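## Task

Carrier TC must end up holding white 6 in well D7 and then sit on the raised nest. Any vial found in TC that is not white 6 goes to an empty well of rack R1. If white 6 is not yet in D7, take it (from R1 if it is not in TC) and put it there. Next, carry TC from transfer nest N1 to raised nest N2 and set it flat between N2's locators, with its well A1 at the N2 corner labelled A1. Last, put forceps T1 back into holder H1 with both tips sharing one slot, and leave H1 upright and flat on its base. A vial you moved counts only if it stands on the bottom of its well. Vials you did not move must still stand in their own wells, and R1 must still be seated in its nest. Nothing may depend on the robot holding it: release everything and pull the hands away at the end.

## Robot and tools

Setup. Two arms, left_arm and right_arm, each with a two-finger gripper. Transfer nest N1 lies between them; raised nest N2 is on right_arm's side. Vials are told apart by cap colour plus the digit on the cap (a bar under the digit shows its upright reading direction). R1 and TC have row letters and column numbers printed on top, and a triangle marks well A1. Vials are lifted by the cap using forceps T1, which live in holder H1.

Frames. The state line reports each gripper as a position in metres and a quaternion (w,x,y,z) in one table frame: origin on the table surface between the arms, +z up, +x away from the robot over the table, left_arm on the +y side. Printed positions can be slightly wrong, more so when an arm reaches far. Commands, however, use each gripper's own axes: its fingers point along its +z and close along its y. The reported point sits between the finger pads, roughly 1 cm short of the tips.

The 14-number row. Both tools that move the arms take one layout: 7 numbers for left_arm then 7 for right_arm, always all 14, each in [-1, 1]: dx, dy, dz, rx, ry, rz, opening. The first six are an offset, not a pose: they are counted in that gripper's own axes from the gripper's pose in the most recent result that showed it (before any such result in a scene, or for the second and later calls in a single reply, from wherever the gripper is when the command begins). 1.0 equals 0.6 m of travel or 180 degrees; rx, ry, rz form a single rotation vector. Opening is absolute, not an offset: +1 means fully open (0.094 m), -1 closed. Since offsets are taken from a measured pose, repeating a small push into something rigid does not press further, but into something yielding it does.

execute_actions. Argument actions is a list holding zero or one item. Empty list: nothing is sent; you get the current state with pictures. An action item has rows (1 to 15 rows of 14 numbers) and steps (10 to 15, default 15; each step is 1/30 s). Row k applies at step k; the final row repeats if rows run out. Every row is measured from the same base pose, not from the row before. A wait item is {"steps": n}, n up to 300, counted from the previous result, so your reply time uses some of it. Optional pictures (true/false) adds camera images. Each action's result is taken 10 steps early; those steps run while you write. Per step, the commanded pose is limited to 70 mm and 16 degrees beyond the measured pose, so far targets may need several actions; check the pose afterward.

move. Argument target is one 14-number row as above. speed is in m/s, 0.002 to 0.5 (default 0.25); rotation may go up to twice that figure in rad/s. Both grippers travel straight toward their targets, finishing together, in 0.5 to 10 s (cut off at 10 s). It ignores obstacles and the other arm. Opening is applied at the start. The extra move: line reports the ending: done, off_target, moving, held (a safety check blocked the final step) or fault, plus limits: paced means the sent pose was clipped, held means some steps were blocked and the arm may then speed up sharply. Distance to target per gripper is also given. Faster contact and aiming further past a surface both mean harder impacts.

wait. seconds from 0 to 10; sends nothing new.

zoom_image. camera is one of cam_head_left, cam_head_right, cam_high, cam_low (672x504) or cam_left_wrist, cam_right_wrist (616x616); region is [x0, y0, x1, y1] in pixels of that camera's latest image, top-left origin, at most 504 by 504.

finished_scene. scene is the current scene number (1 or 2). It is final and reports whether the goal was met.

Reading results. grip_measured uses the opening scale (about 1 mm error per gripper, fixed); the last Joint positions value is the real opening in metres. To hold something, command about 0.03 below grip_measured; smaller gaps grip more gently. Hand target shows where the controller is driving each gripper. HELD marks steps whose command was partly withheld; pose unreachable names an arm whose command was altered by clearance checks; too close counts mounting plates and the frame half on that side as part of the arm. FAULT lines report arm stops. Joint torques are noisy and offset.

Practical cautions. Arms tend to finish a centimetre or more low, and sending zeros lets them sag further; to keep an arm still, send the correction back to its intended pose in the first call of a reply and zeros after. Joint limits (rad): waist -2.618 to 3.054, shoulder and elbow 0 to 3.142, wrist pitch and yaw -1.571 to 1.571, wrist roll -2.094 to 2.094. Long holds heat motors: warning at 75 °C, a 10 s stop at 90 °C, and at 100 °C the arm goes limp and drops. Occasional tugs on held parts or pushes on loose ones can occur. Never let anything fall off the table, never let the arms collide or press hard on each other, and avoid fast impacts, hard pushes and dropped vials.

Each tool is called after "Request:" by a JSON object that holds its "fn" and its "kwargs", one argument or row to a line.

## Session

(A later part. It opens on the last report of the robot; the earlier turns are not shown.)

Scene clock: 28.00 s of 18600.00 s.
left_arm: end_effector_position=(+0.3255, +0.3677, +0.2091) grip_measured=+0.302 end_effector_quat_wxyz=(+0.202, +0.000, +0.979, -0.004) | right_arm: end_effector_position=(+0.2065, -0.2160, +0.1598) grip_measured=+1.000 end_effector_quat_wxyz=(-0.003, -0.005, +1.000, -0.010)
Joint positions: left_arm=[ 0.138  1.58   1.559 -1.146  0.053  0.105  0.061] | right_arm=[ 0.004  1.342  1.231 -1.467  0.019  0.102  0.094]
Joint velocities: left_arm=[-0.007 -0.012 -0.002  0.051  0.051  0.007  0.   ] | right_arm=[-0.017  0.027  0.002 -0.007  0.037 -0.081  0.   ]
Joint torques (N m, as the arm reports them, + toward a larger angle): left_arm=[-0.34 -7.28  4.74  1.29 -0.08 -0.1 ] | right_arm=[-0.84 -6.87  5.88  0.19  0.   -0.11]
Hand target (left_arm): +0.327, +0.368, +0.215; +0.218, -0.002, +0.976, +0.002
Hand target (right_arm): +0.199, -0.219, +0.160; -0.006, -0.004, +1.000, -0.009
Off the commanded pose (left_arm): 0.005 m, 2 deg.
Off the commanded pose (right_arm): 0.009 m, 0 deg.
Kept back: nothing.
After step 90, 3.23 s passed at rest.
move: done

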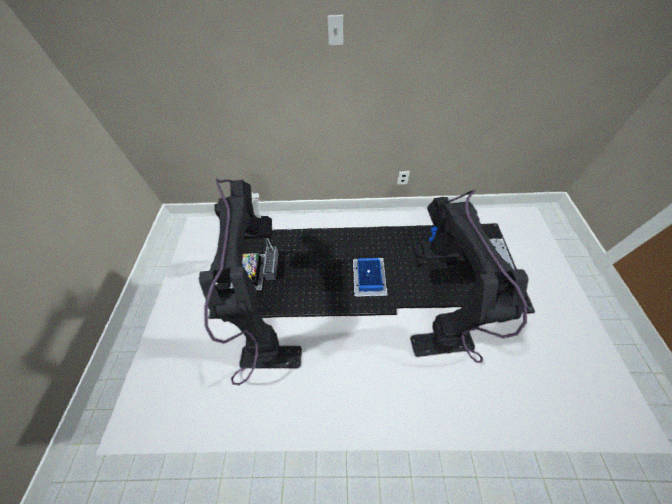

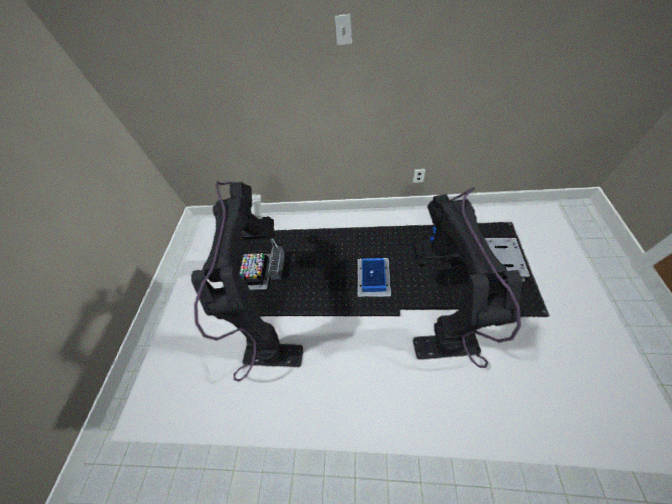

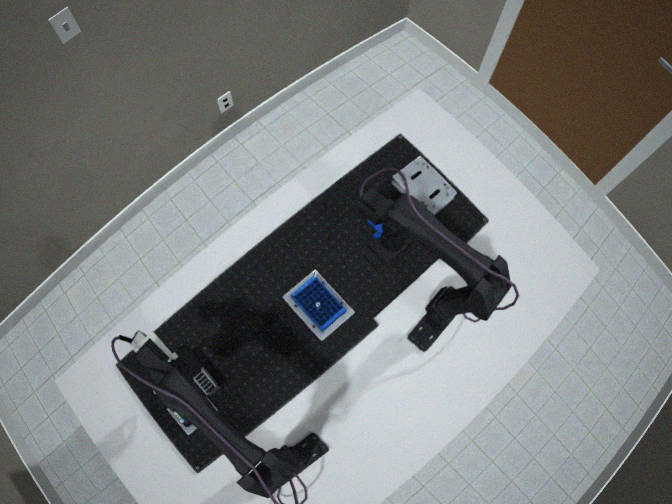

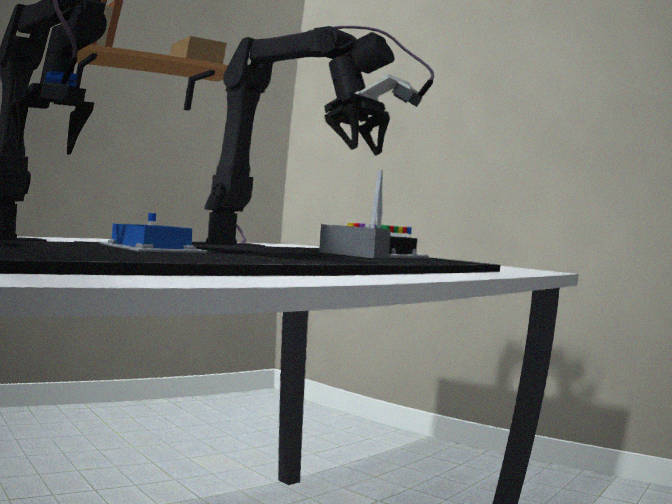

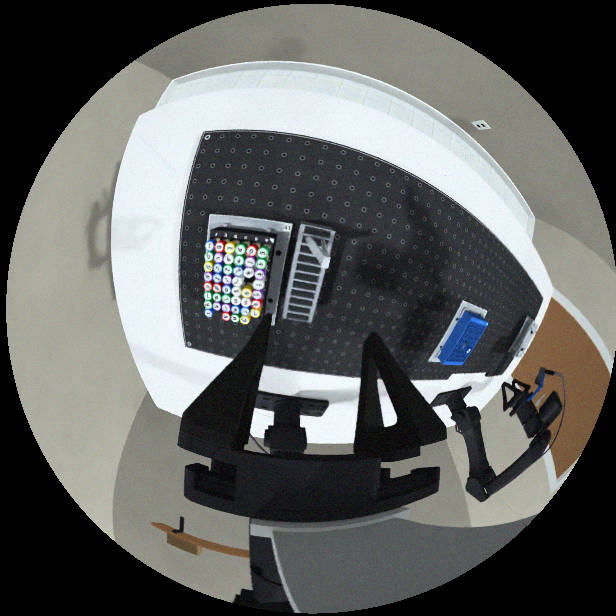

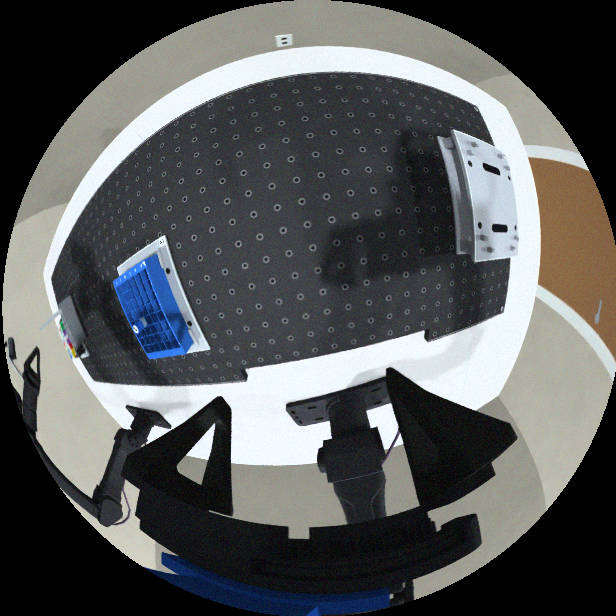

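Request:
{"fn": "move", "kwargs": {
  "target": [-0.032, 0, 0.061, -0.0025, -0.0094, 0, 0.3, 0.012, -0.005, 0, 0, 0, 0, 1],
  "speed": 0.15
}}

Scene clock: 32.47 s of 18600.00 s.
left_arm: end_effector_position=(+0.3534, +0.3679, +0.1828) grip_measured=+0.302 end_effector_quat_wxyz=(+0.208, -0.000, +0.978, -0.005) | right_arm: end_effector_position=(+0.2065, -0.2160, +0.1598) grip_measured=+1.000 end_effector_quat_wxyz=(-0.003, -0.007, +1.000, -0.010)
Joint positions: left_arm=[ 0.13   1.659  1.531 -1.028  0.052  0.097  0.061] | right_arm=[ 0.004  1.342  1.231 -1.467  0.019  0.098  0.094]
Joint velocities: left_arm=[-0.027 -0.007 -0.002  0.081  0.051 -0.066  0.   ] | right_arm=[ 0.007 -0.002  0.007 -0.022  0.037  0.007  0.   ]
Joint torques (N m, as the arm reports them, + toward a larger angle): left_arm=[-0.58 -6.56  5.32  1.33 -0.07 -0.09] | right_arm=[-0.89 -7.36  5.56  0.26  0.   -0.08]
Hand target (left_arm): +0.358, +0.367, +0.183; +0.217, -0.001, +0.976, +0.000
Hand target (right_arm): +0.199, -0.219, +0.160; -0.003, -0.005, +1.000, -0.010
Off the commanded pose (left_arm): 0.004 m, 1 deg.
Off the commanded pose (right_arm): 0.008 m, 0 deg.
Kept back: nothing.
After step 90, 0.53 s passed at rest.
move: done

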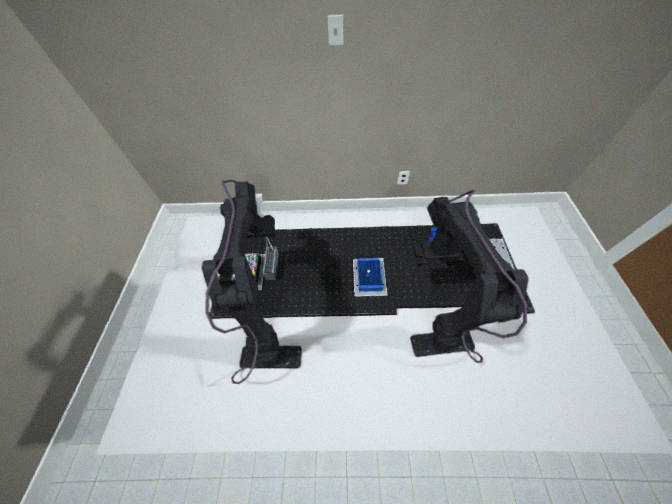

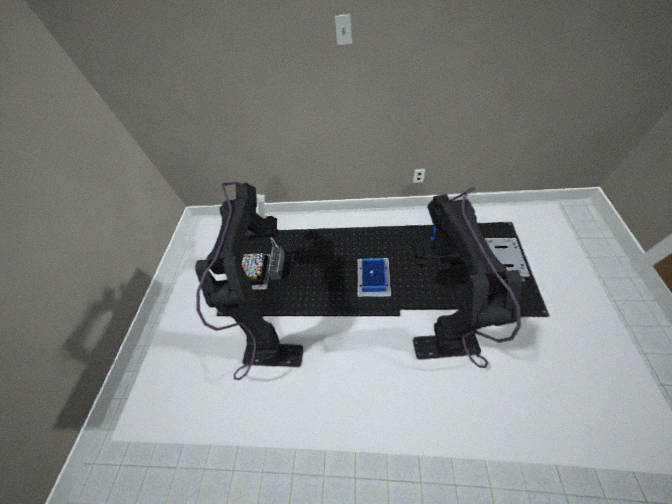

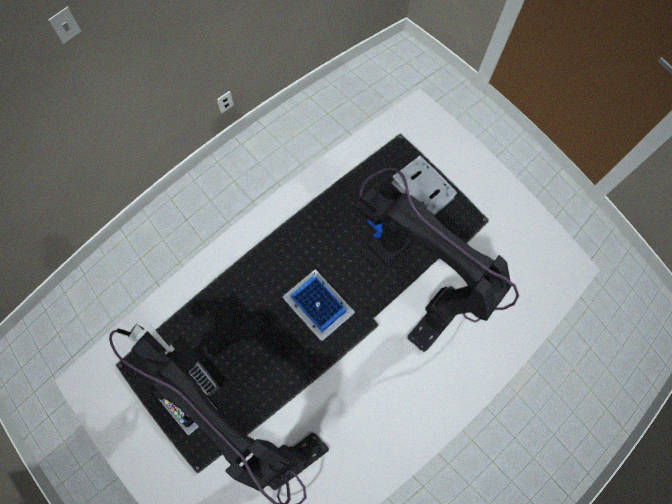

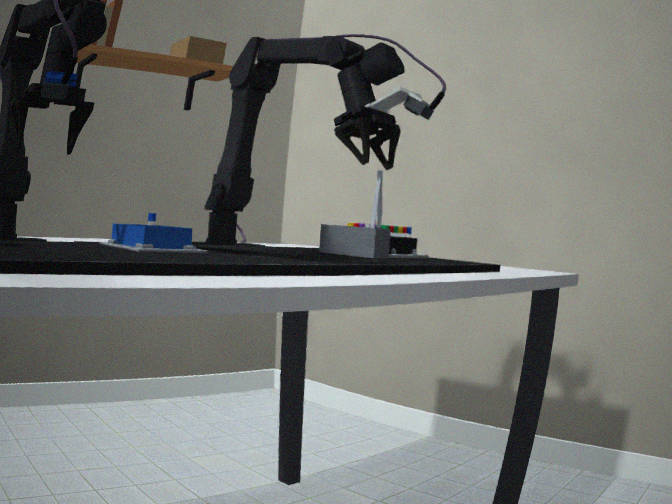

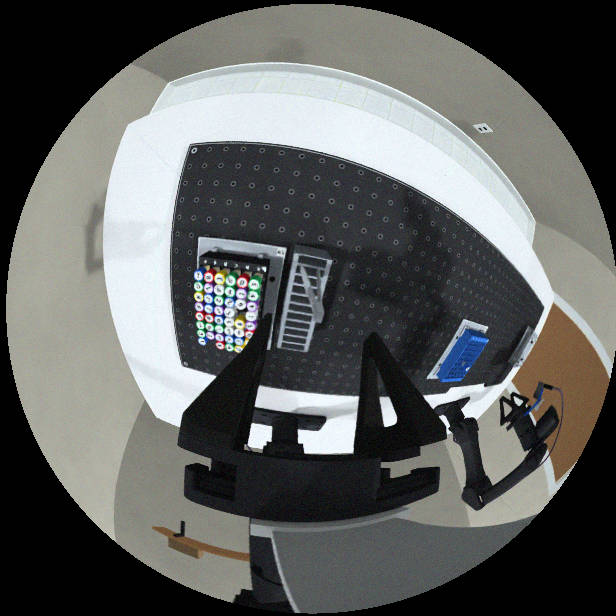

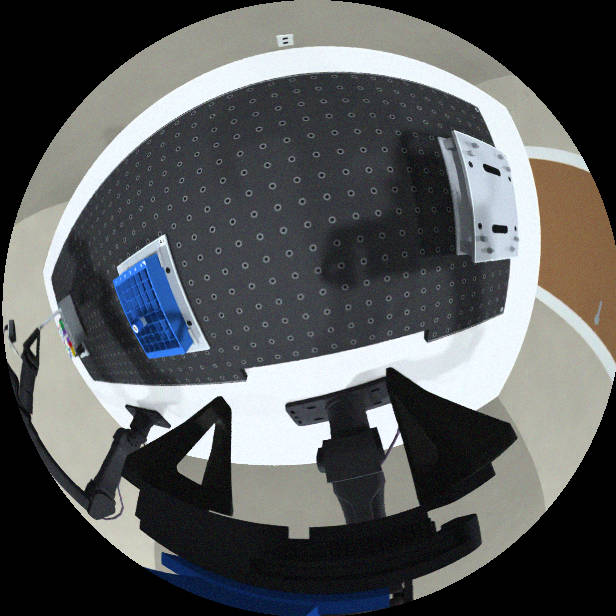

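Request:
{"fn": "move", "kwargs": {
  "target": [0.029, 0, 0.102, -0.003, -0.005, 0, 0.3, 0, 0, 0, 0, 0, 0, 1],
  "speed": 0.1
}}

Scene clock: 34.17 s of 18600.00 s.
left_arm: end_effector_position=(+0.3586, +0.3672, +0.1204) grip_measured=+0.302 end_effector_quat_wxyz=(+0.208, -0.000, +0.978, -0.005) | right_arm: end_effector_position=(+0.2065, -0.2160, +0.1598) grip_measured=+1.000 end_effector_quat_wxyz=(-0.003, -0.007, +1.000, -0.010)
Joint positions: left_arm=[ 0.126  1.68   1.307 -0.781  0.051  0.092  0.061] | right_arm=[ 0.004  1.342  1.231 -1.467  0.019  0.098  0.094]
Joint velocities: left_arm=[ 0.007  0.022  0.012 -0.037 -0.022 -0.051 -0.   ] | right_arm=[ 0.002 -0.002 -0.002 -0.037 -0.007 -0.066  0.   ]
Joint torques (N m, as the arm reports them, + toward a larger angle): left_arm=[-0.57 -6.57  5.33  1.32 -0.08 -0.1 ] | right_arm=[ 0.06 -4.95  7.19  0.29  0.   -0.03]
Hand target (left_arm): +0.362, +0.367, +0.120; +0.215, -0.001, +0.977, +0.000
Hand target (right_arm): +0.206, -0.216, +0.160; -0.003, -0.007, +1.000, -0.010
Off the commanded pose (left_arm): 0.004 m, 1 deg.
Off the commanded pose (right_arm): 0.000 m, 0 deg.
Kept back: nothing.
move: done

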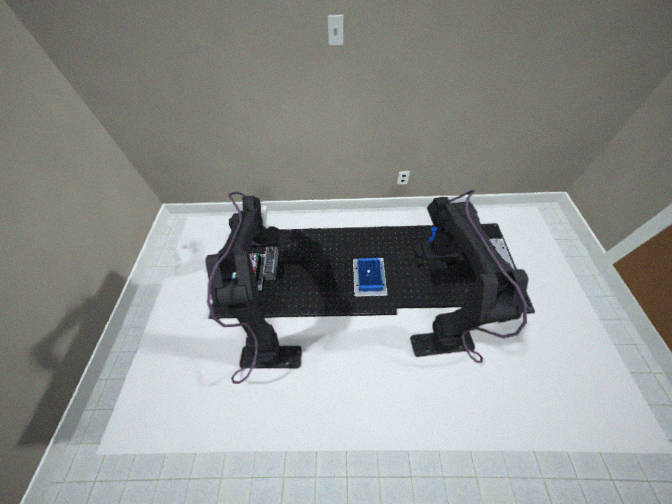

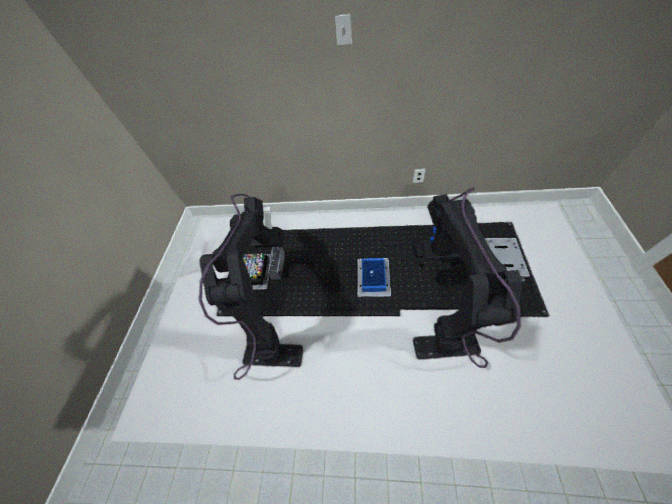

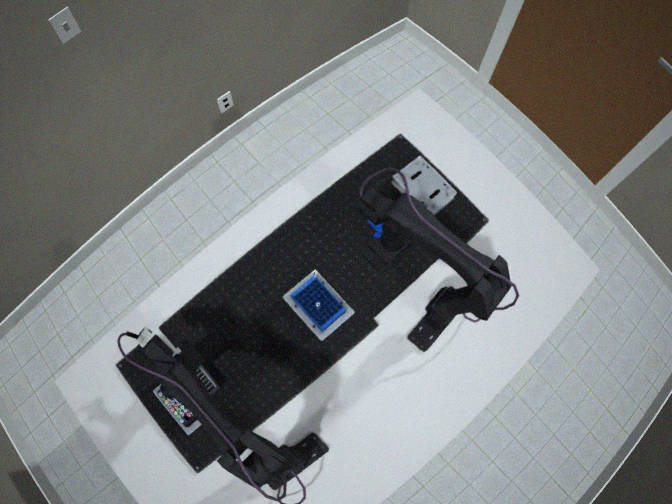

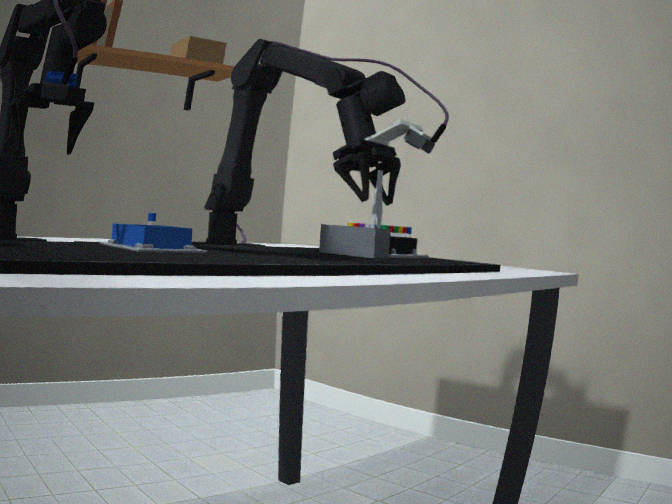

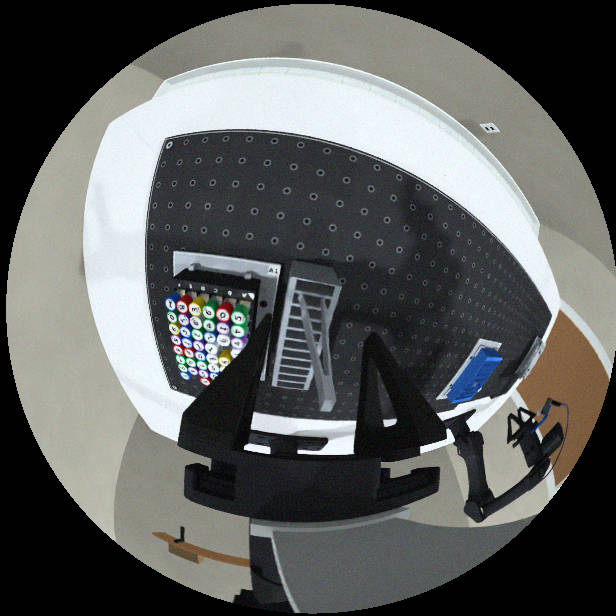

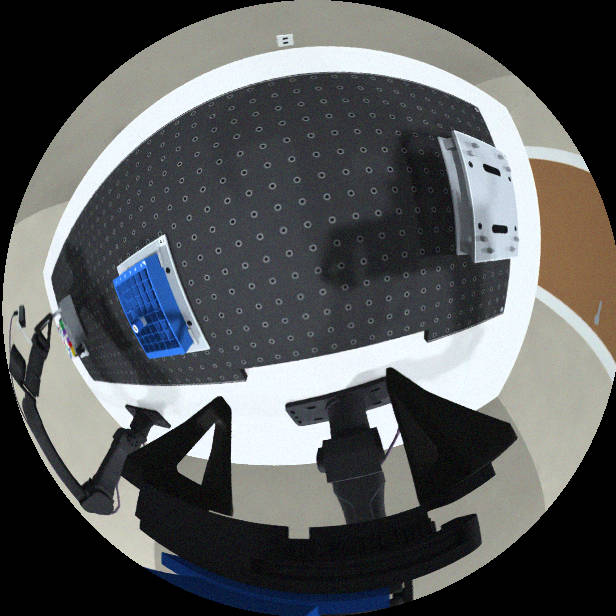

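Request:
{"fn": "zoom_image", "kwargs": {
  "camera": "cam_low",
  "region": [315, 130, 445, 265]
}}

Request:
{"fn": "zoom_image", "kwargs": {
  "camera": "cam_left_wrist",
  "region": [230, 250, 420, 440]
}}

Request:
{"fn": "zoom_image", "kwargs": {
  "camera": "cam_right_wrist",
  "region": [0, 280, 110, 390]
}}

Region (315, 130, 445, 265) of cam_low's 672x504 image, scaled by 3.733, with more detail than that image has; it fills the left 485 columns of this view, and the rest is white.

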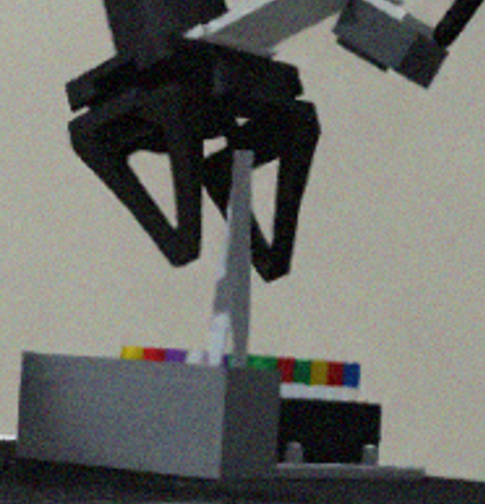

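Region (230, 250, 420, 440) of cam_left_wrist's 616x616 image, scaled by 2.653, with more detail than that image has.

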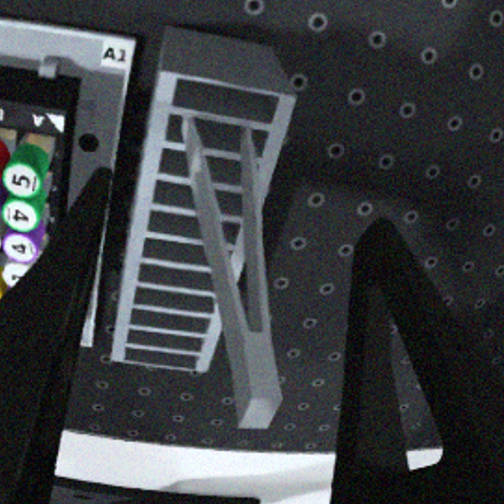

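Region (0, 280, 110, 390) of cam_right_wrist's 616x616 image, scaled by 4.582, with more detail than that image has.

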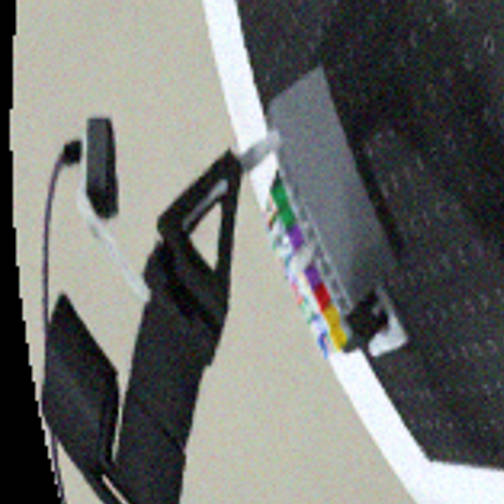

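Request:
{"fn": "move", "kwargs": {
  "target": [-0.005, 0, 0.017, -0.003, -0.005, 0, -0.2, 0, 0, 0, 0, 0, 0, 1],
  "speed": 0.05
}}

Scene clock: 36.77 s of 18600.00 s.
left_arm: end_effector_position=(+0.3648, +0.3678, +0.1187) grip_measured=-0.198 end_effector_quat_wxyz=(+0.216, -0.000, +0.976, -0.004) | right_arm: end_effector_position=(+0.2065, -0.2160, +0.1598) grip_measured=+1.000 end_effector_quat_wxyz=(-0.003, -0.007, +1.000, -0.010)
Joint positions: left_arm=[ 0.126  1.692  1.307 -0.754  0.051  0.092  0.038] | right_arm=[ 0.004  1.342  1.231 -1.467  0.019  0.098  0.094]
Joint velocities: left_arm=[ 0.007 -0.017 -0.012 -0.037 -0.022  0.066 -0.   ] | right_arm=[ 0.002  0.007  0.002 -0.022  0.007  0.037  0.   ]
Joint torques (N m, as the arm reports them, + toward a larger angle): left_arm=[-0.58 -6.33  4.39  1.31 -0.09 -0.1 ] | right_arm=[ 0.07 -5.01  7.2   0.28  0.01 -0.03]
Hand target (left_arm): +0.365, +0.367, +0.112; +0.215, -0.001, +0.977, -0.000
Hand target (right_arm): +0.206, -0.216, +0.160; -0.003, -0.007, +1.000, -0.010
Off the commanded pose (left_arm): 0.006 m, 0 deg.
Off the commanded pose (right_arm): 0.000 m, 0 deg.
Kept back: nothing.
move: done

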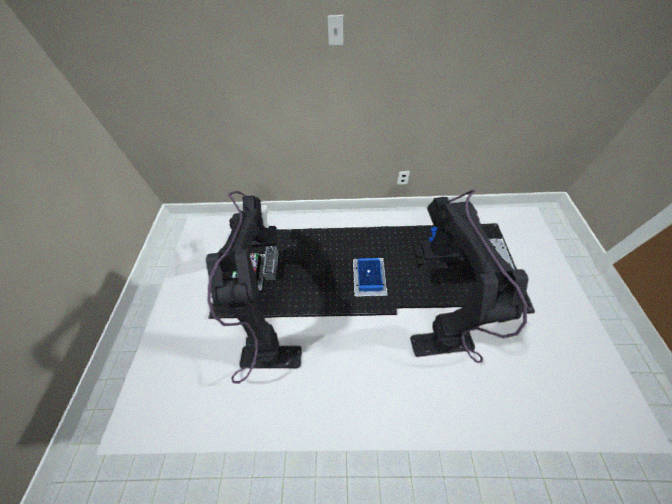

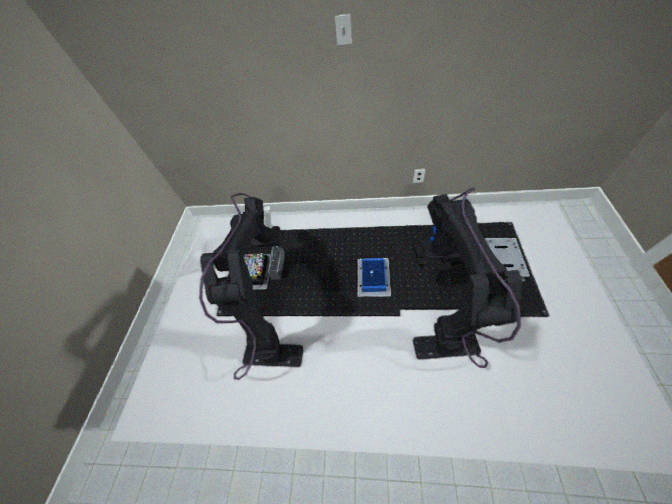

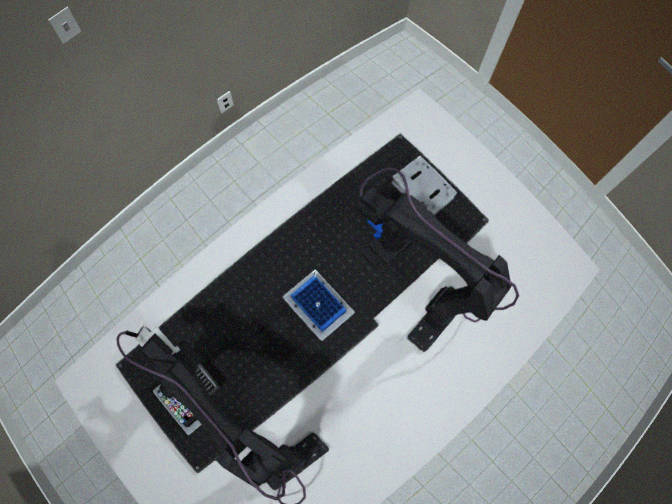

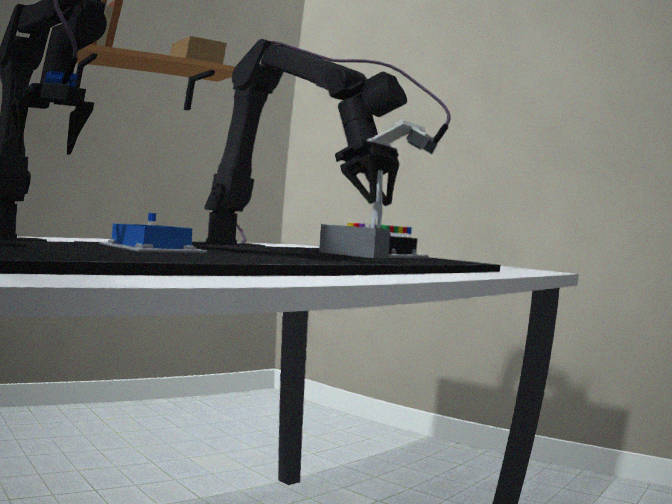

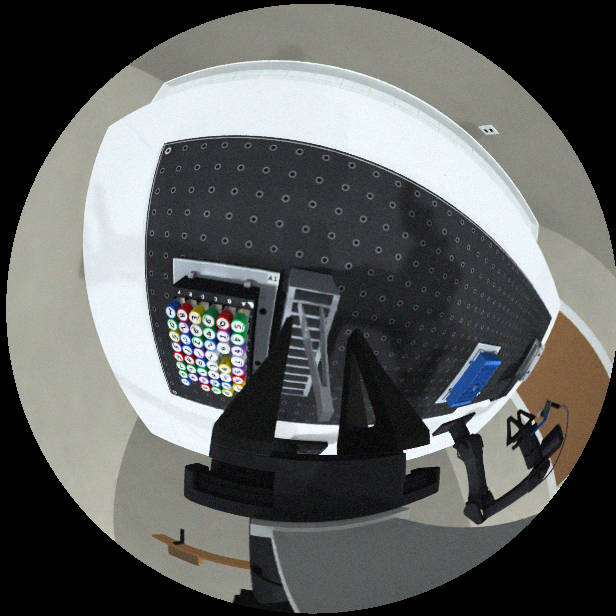

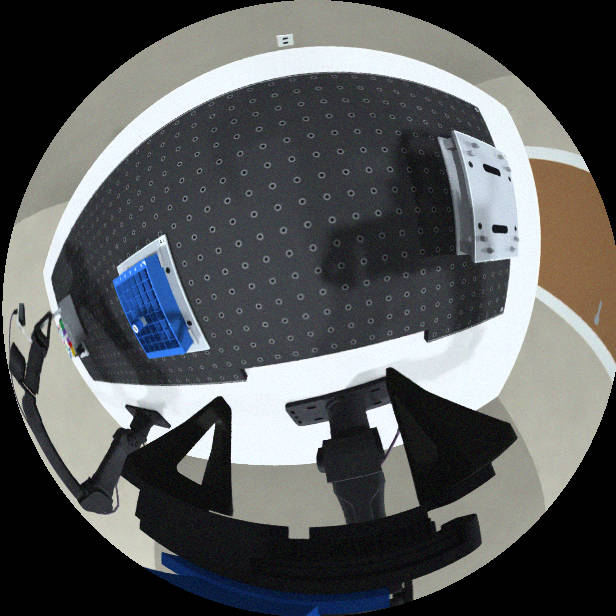

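Request:
{"fn": "zoom_image", "kwargs": {
  "camera": "cam_low",
  "region": [330, 140, 430, 240]
}}

Request:
{"fn": "zoom_image", "kwargs": {
  "camera": "cam_left_wrist",
  "region": [240, 270, 410, 440]
}}

Region (330, 140, 430, 240) of cam_low's 672x504 image, scaled by 5.040, with more detail than that image has.

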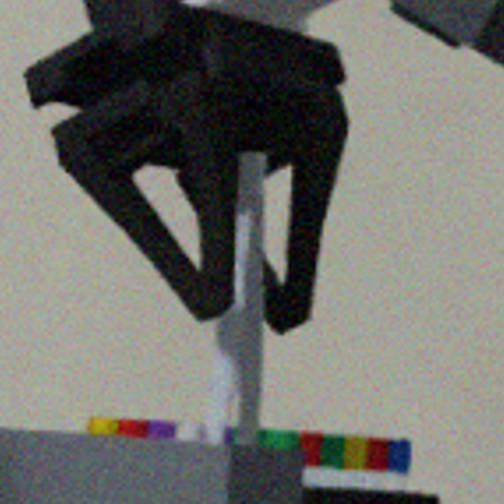

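Region (240, 270, 410, 440) of cam_left_wrist's 616x616 image, scaled by 2.965, with more detail than that image has.

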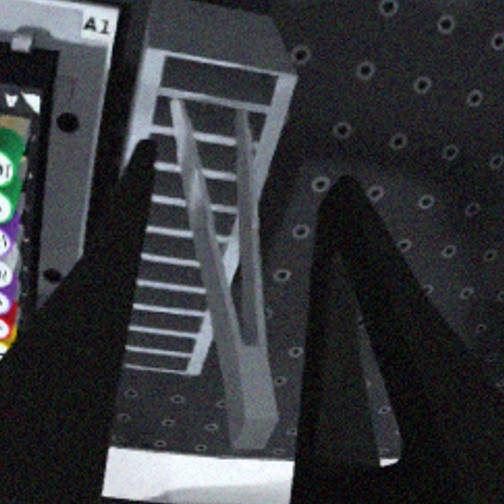

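Request:
{"fn": "move", "kwargs": {
  "target": [0.0099, 0, 0.0211, -0.003, -0.042, 0, -0.2, 0, 0, 0, 0, 0, 0, 1],
  "speed": 0.05
}}

Scene clock: 40.30 s of 18600.00 s.
left_arm: end_effector_position=(+0.3623, +0.3676, +0.0968) grip_measured=-0.198 end_effector_quat_wxyz=(+0.262, -0.000, +0.965, +0.001) | right_arm: end_effector_position=(+0.2065, -0.2160, +0.1598) grip_measured=+1.000 end_effector_quat_wxyz=(-0.003, -0.007, +1.000, -0.010)
Joint positions: left_arm=[ 0.126  1.631  1.107 -0.519  0.051  0.09   0.038] | right_arm=[ 0.004  1.342  1.231 -1.467  0.019  0.098  0.094]
Joint velocities: left_arm=[-0.012  0.007  0.002 -0.051 -0.007 -0.051 -0.001] | right_arm=[ 0.007  0.007 -0.007  0.081  0.066 -0.022  0.   ]
Joint torques (N m, as the arm reports them, + toward a larger angle): left_arm=[-0.03 -8.    4.92  1.48  0.05 -0.08] | right_arm=[ 0.09 -4.96  7.16  0.28  0.02 -0.04]
Hand target (left_arm): +0.365, +0.368, +0.105; +0.279, -0.002, +0.960, +0.001
Hand target (right_arm): +0.206, -0.216, +0.160; -0.003, -0.007, +1.000, -0.010
Off the commanded pose (left_arm): 0.008 m, 2 deg.
Off the commanded pose (right_arm): 0.000 m, 0 deg.
Kept back: nothing.
move: done

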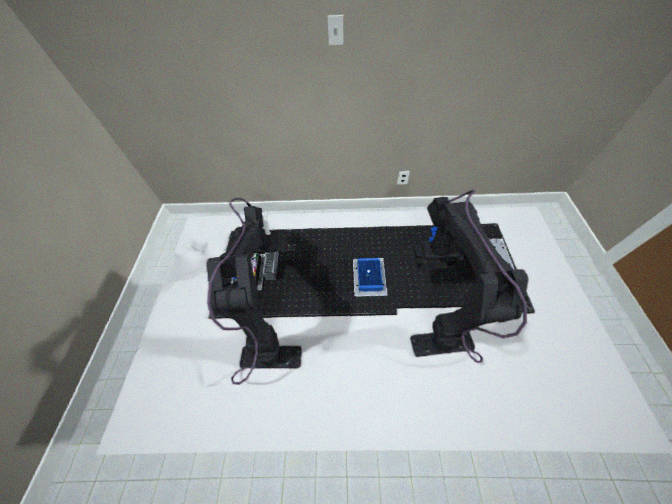

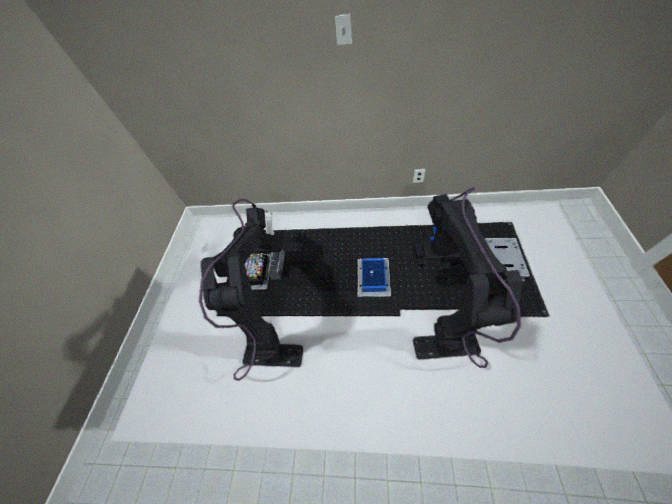

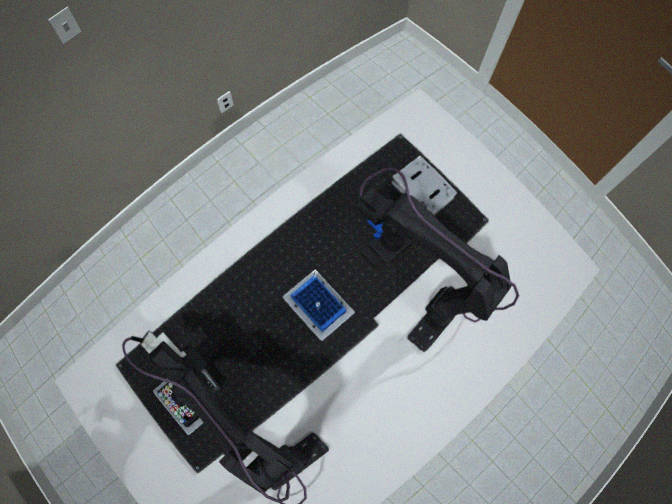

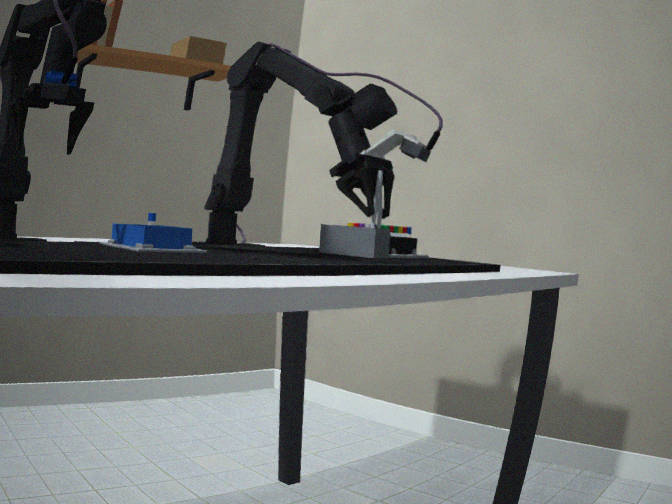

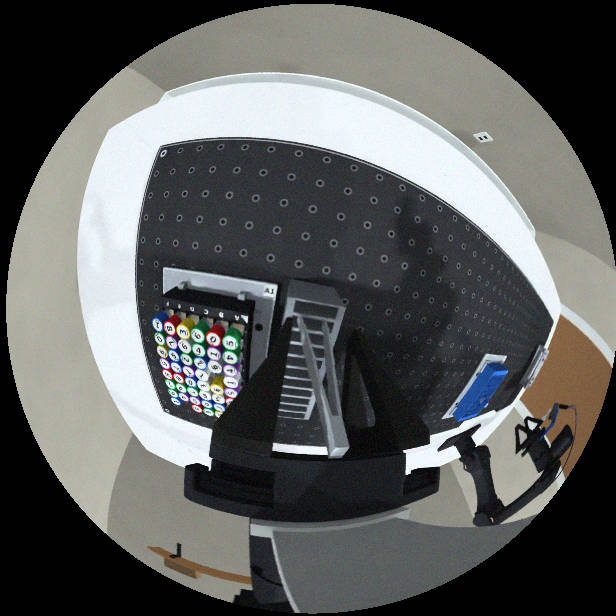

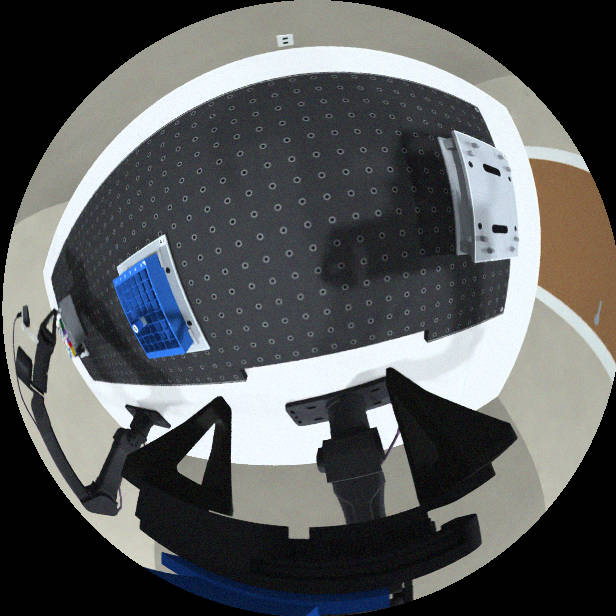

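Request:
{"fn": "zoom_image", "kwargs": {
  "camera": "cam_low",
  "region": [330, 140, 430, 240]
}}

Request:
{"fn": "zoom_image", "kwargs": {
  "camera": "cam_left_wrist",
  "region": [230, 280, 420, 470]
}}

Region (330, 140, 430, 240) of cam_low's 672x504 image, scaled by 5.040, with more detail than that image has.

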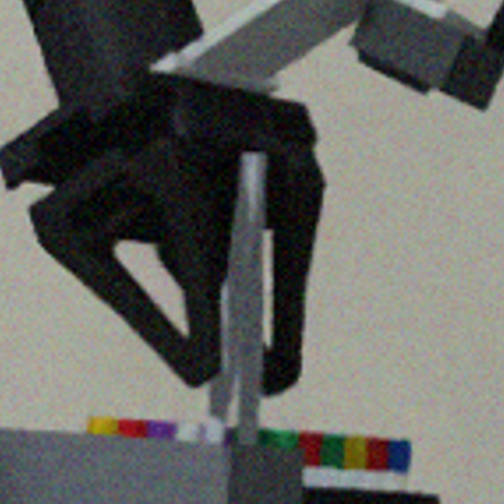

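Region (230, 280, 420, 470) of cam_left_wrist's 616x616 image, scaled by 2.653, with more detail than that image has.

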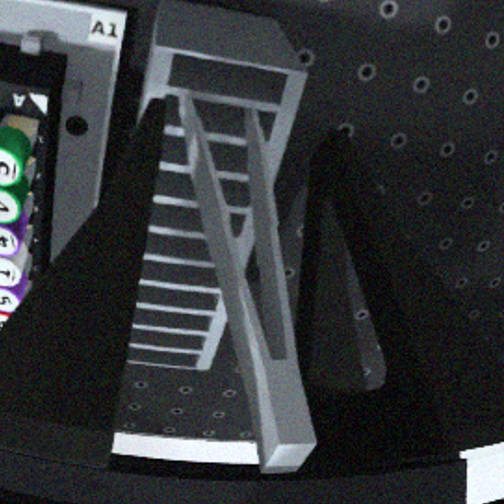

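Request:
{"fn": "execute_actions", "kwargs": {
  "actions": [
    {"rows": [[-0.0108, 0.0092, -0.0095, 0, -0.0112, 0, -0.2, 0, 0, 0, 0, 0, 0, 1]], "steps": 15}
  ]
}}

Request:
{"fn": "execute_actions", "kwargs": {
  "actions": [
    {"steps": 15}
  ]
}}

Scene clock: 42.23 s of 18600.00 s.
left_arm: end_effector_position=(+0.3622, +0.3716, +0.0970) grip_measured=-0.198 end_effector_quat_wxyz=(+0.262, -0.003, +0.965, +0.002) | right_arm: end_effector_position=(+0.2065, -0.2160, +0.1598) grip_measured=+1.000 end_effector_quat_wxyz=(-0.003, -0.007, +1.000, -0.010)
Joint positions: left_arm=[ 0.137  1.631  1.107 -0.518  0.052  0.094  0.038] | right_arm=[ 0.004  1.342  1.231 -1.467  0.019  0.098  0.094]
Joint velocities: left_arm=[ 0.037 -0.002  0.012 -0.007 -0.007 -0.007  0.002] | right_arm=[-0.022 -0.007 -0.012  0.037  0.066 -0.051  0.   ]
Joint torques (N m, as the arm reports them, + toward a larger angle): left_arm=[ 0.52 -7.74  5.51  1.45  0.2   0.09] | right_arm=[ 0.01 -5.02  7.15  0.29  0.01 -0.03]
Steps of this call (steps 1 to 53: nothing new was sent; steps 54 to 58: the first 5 steps of this action). Readings (end_effector_position):
54: left_arm (+0.3626, +0.3679, +0.0970) | right_arm (+0.2065, -0.2160, +0.1598)
55: left_arm (+0.3625, +0.3688, +0.0970) | right_arm (+0.2065, -0.2160, +0.1598)
57: left_arm (+0.3623, +0.3710, +0.0970) | right_arm (+0.2065, -0.2160, +0.1598)
58: the state above

Scene clock: 42.73 s of 18600.00 s.
left_arm: end_effector_position=(+0.3622, +0.3722, +0.0970) grip_measured=-0.198 end_effector_quat_wxyz=(+0.262, -0.003, +0.965, +0.002) | right_arm: end_effector_position=(+0.2065, -0.2160, +0.1598) grip_measured=+1.000 end_effector_quat_wxyz=(-0.003, -0.007, +1.000, -0.010)
Joint positions: left_arm=[ 0.138  1.631  1.107 -0.518  0.052  0.095  0.038] | right_arm=[ 0.004  1.342  1.231 -1.467  0.019  0.098  0.094]
Joint velocities: left_arm=[ 0.007  0.002 -0.022 -0.007  0.007 -0.022 -0.   ] | right_arm=[-0.002  0.002 -0.007  0.007  0.037  0.022  0.   ]
Joint torques (N m, as the arm reports them, + toward a larger angle): left_arm=[ 0.6  -7.62  5.52  1.44  0.18  0.09] | right_arm=[ 0.04 -4.99  7.1   0.29  0.   -0.03]
Hand target (left_arm): +0.365, +0.373, +0.105; +0.278, -0.000, +0.960, +0.001
Hand target (right_arm): +0.206, -0.216, +0.160; -0.003, -0.007, +1.000, -0.010
Off the commanded pose (left_arm): 0.009 m, 2 deg.
Off the commanded pose (right_arm): 0.000 m, 0 deg.
Kept back: nothing.
Steps of this call (steps 1 to 10: the last 10 steps of your previous action; steps 11 to 15: nothing new was sent). Readings (end_effector_position):
1: left_arm (+0.3622, +0.3721, +0.0970) | right_arm (+0.2065, -0.2160, +0.1598)
2: left_arm (+0.3622, +0.3722, +0.0970) | right_arm (+0.2065, -0.2160, +0.1598)
4: left_arm (+0.3622, +0.3722, +0.0970) | right_arm (+0.2065, -0.2160, +0.1598)
8: left_arm (+0.3622, +0.3722, +0.0970) | right_arm (+0.2065, -0.2160, +0.1598)
15: the state above


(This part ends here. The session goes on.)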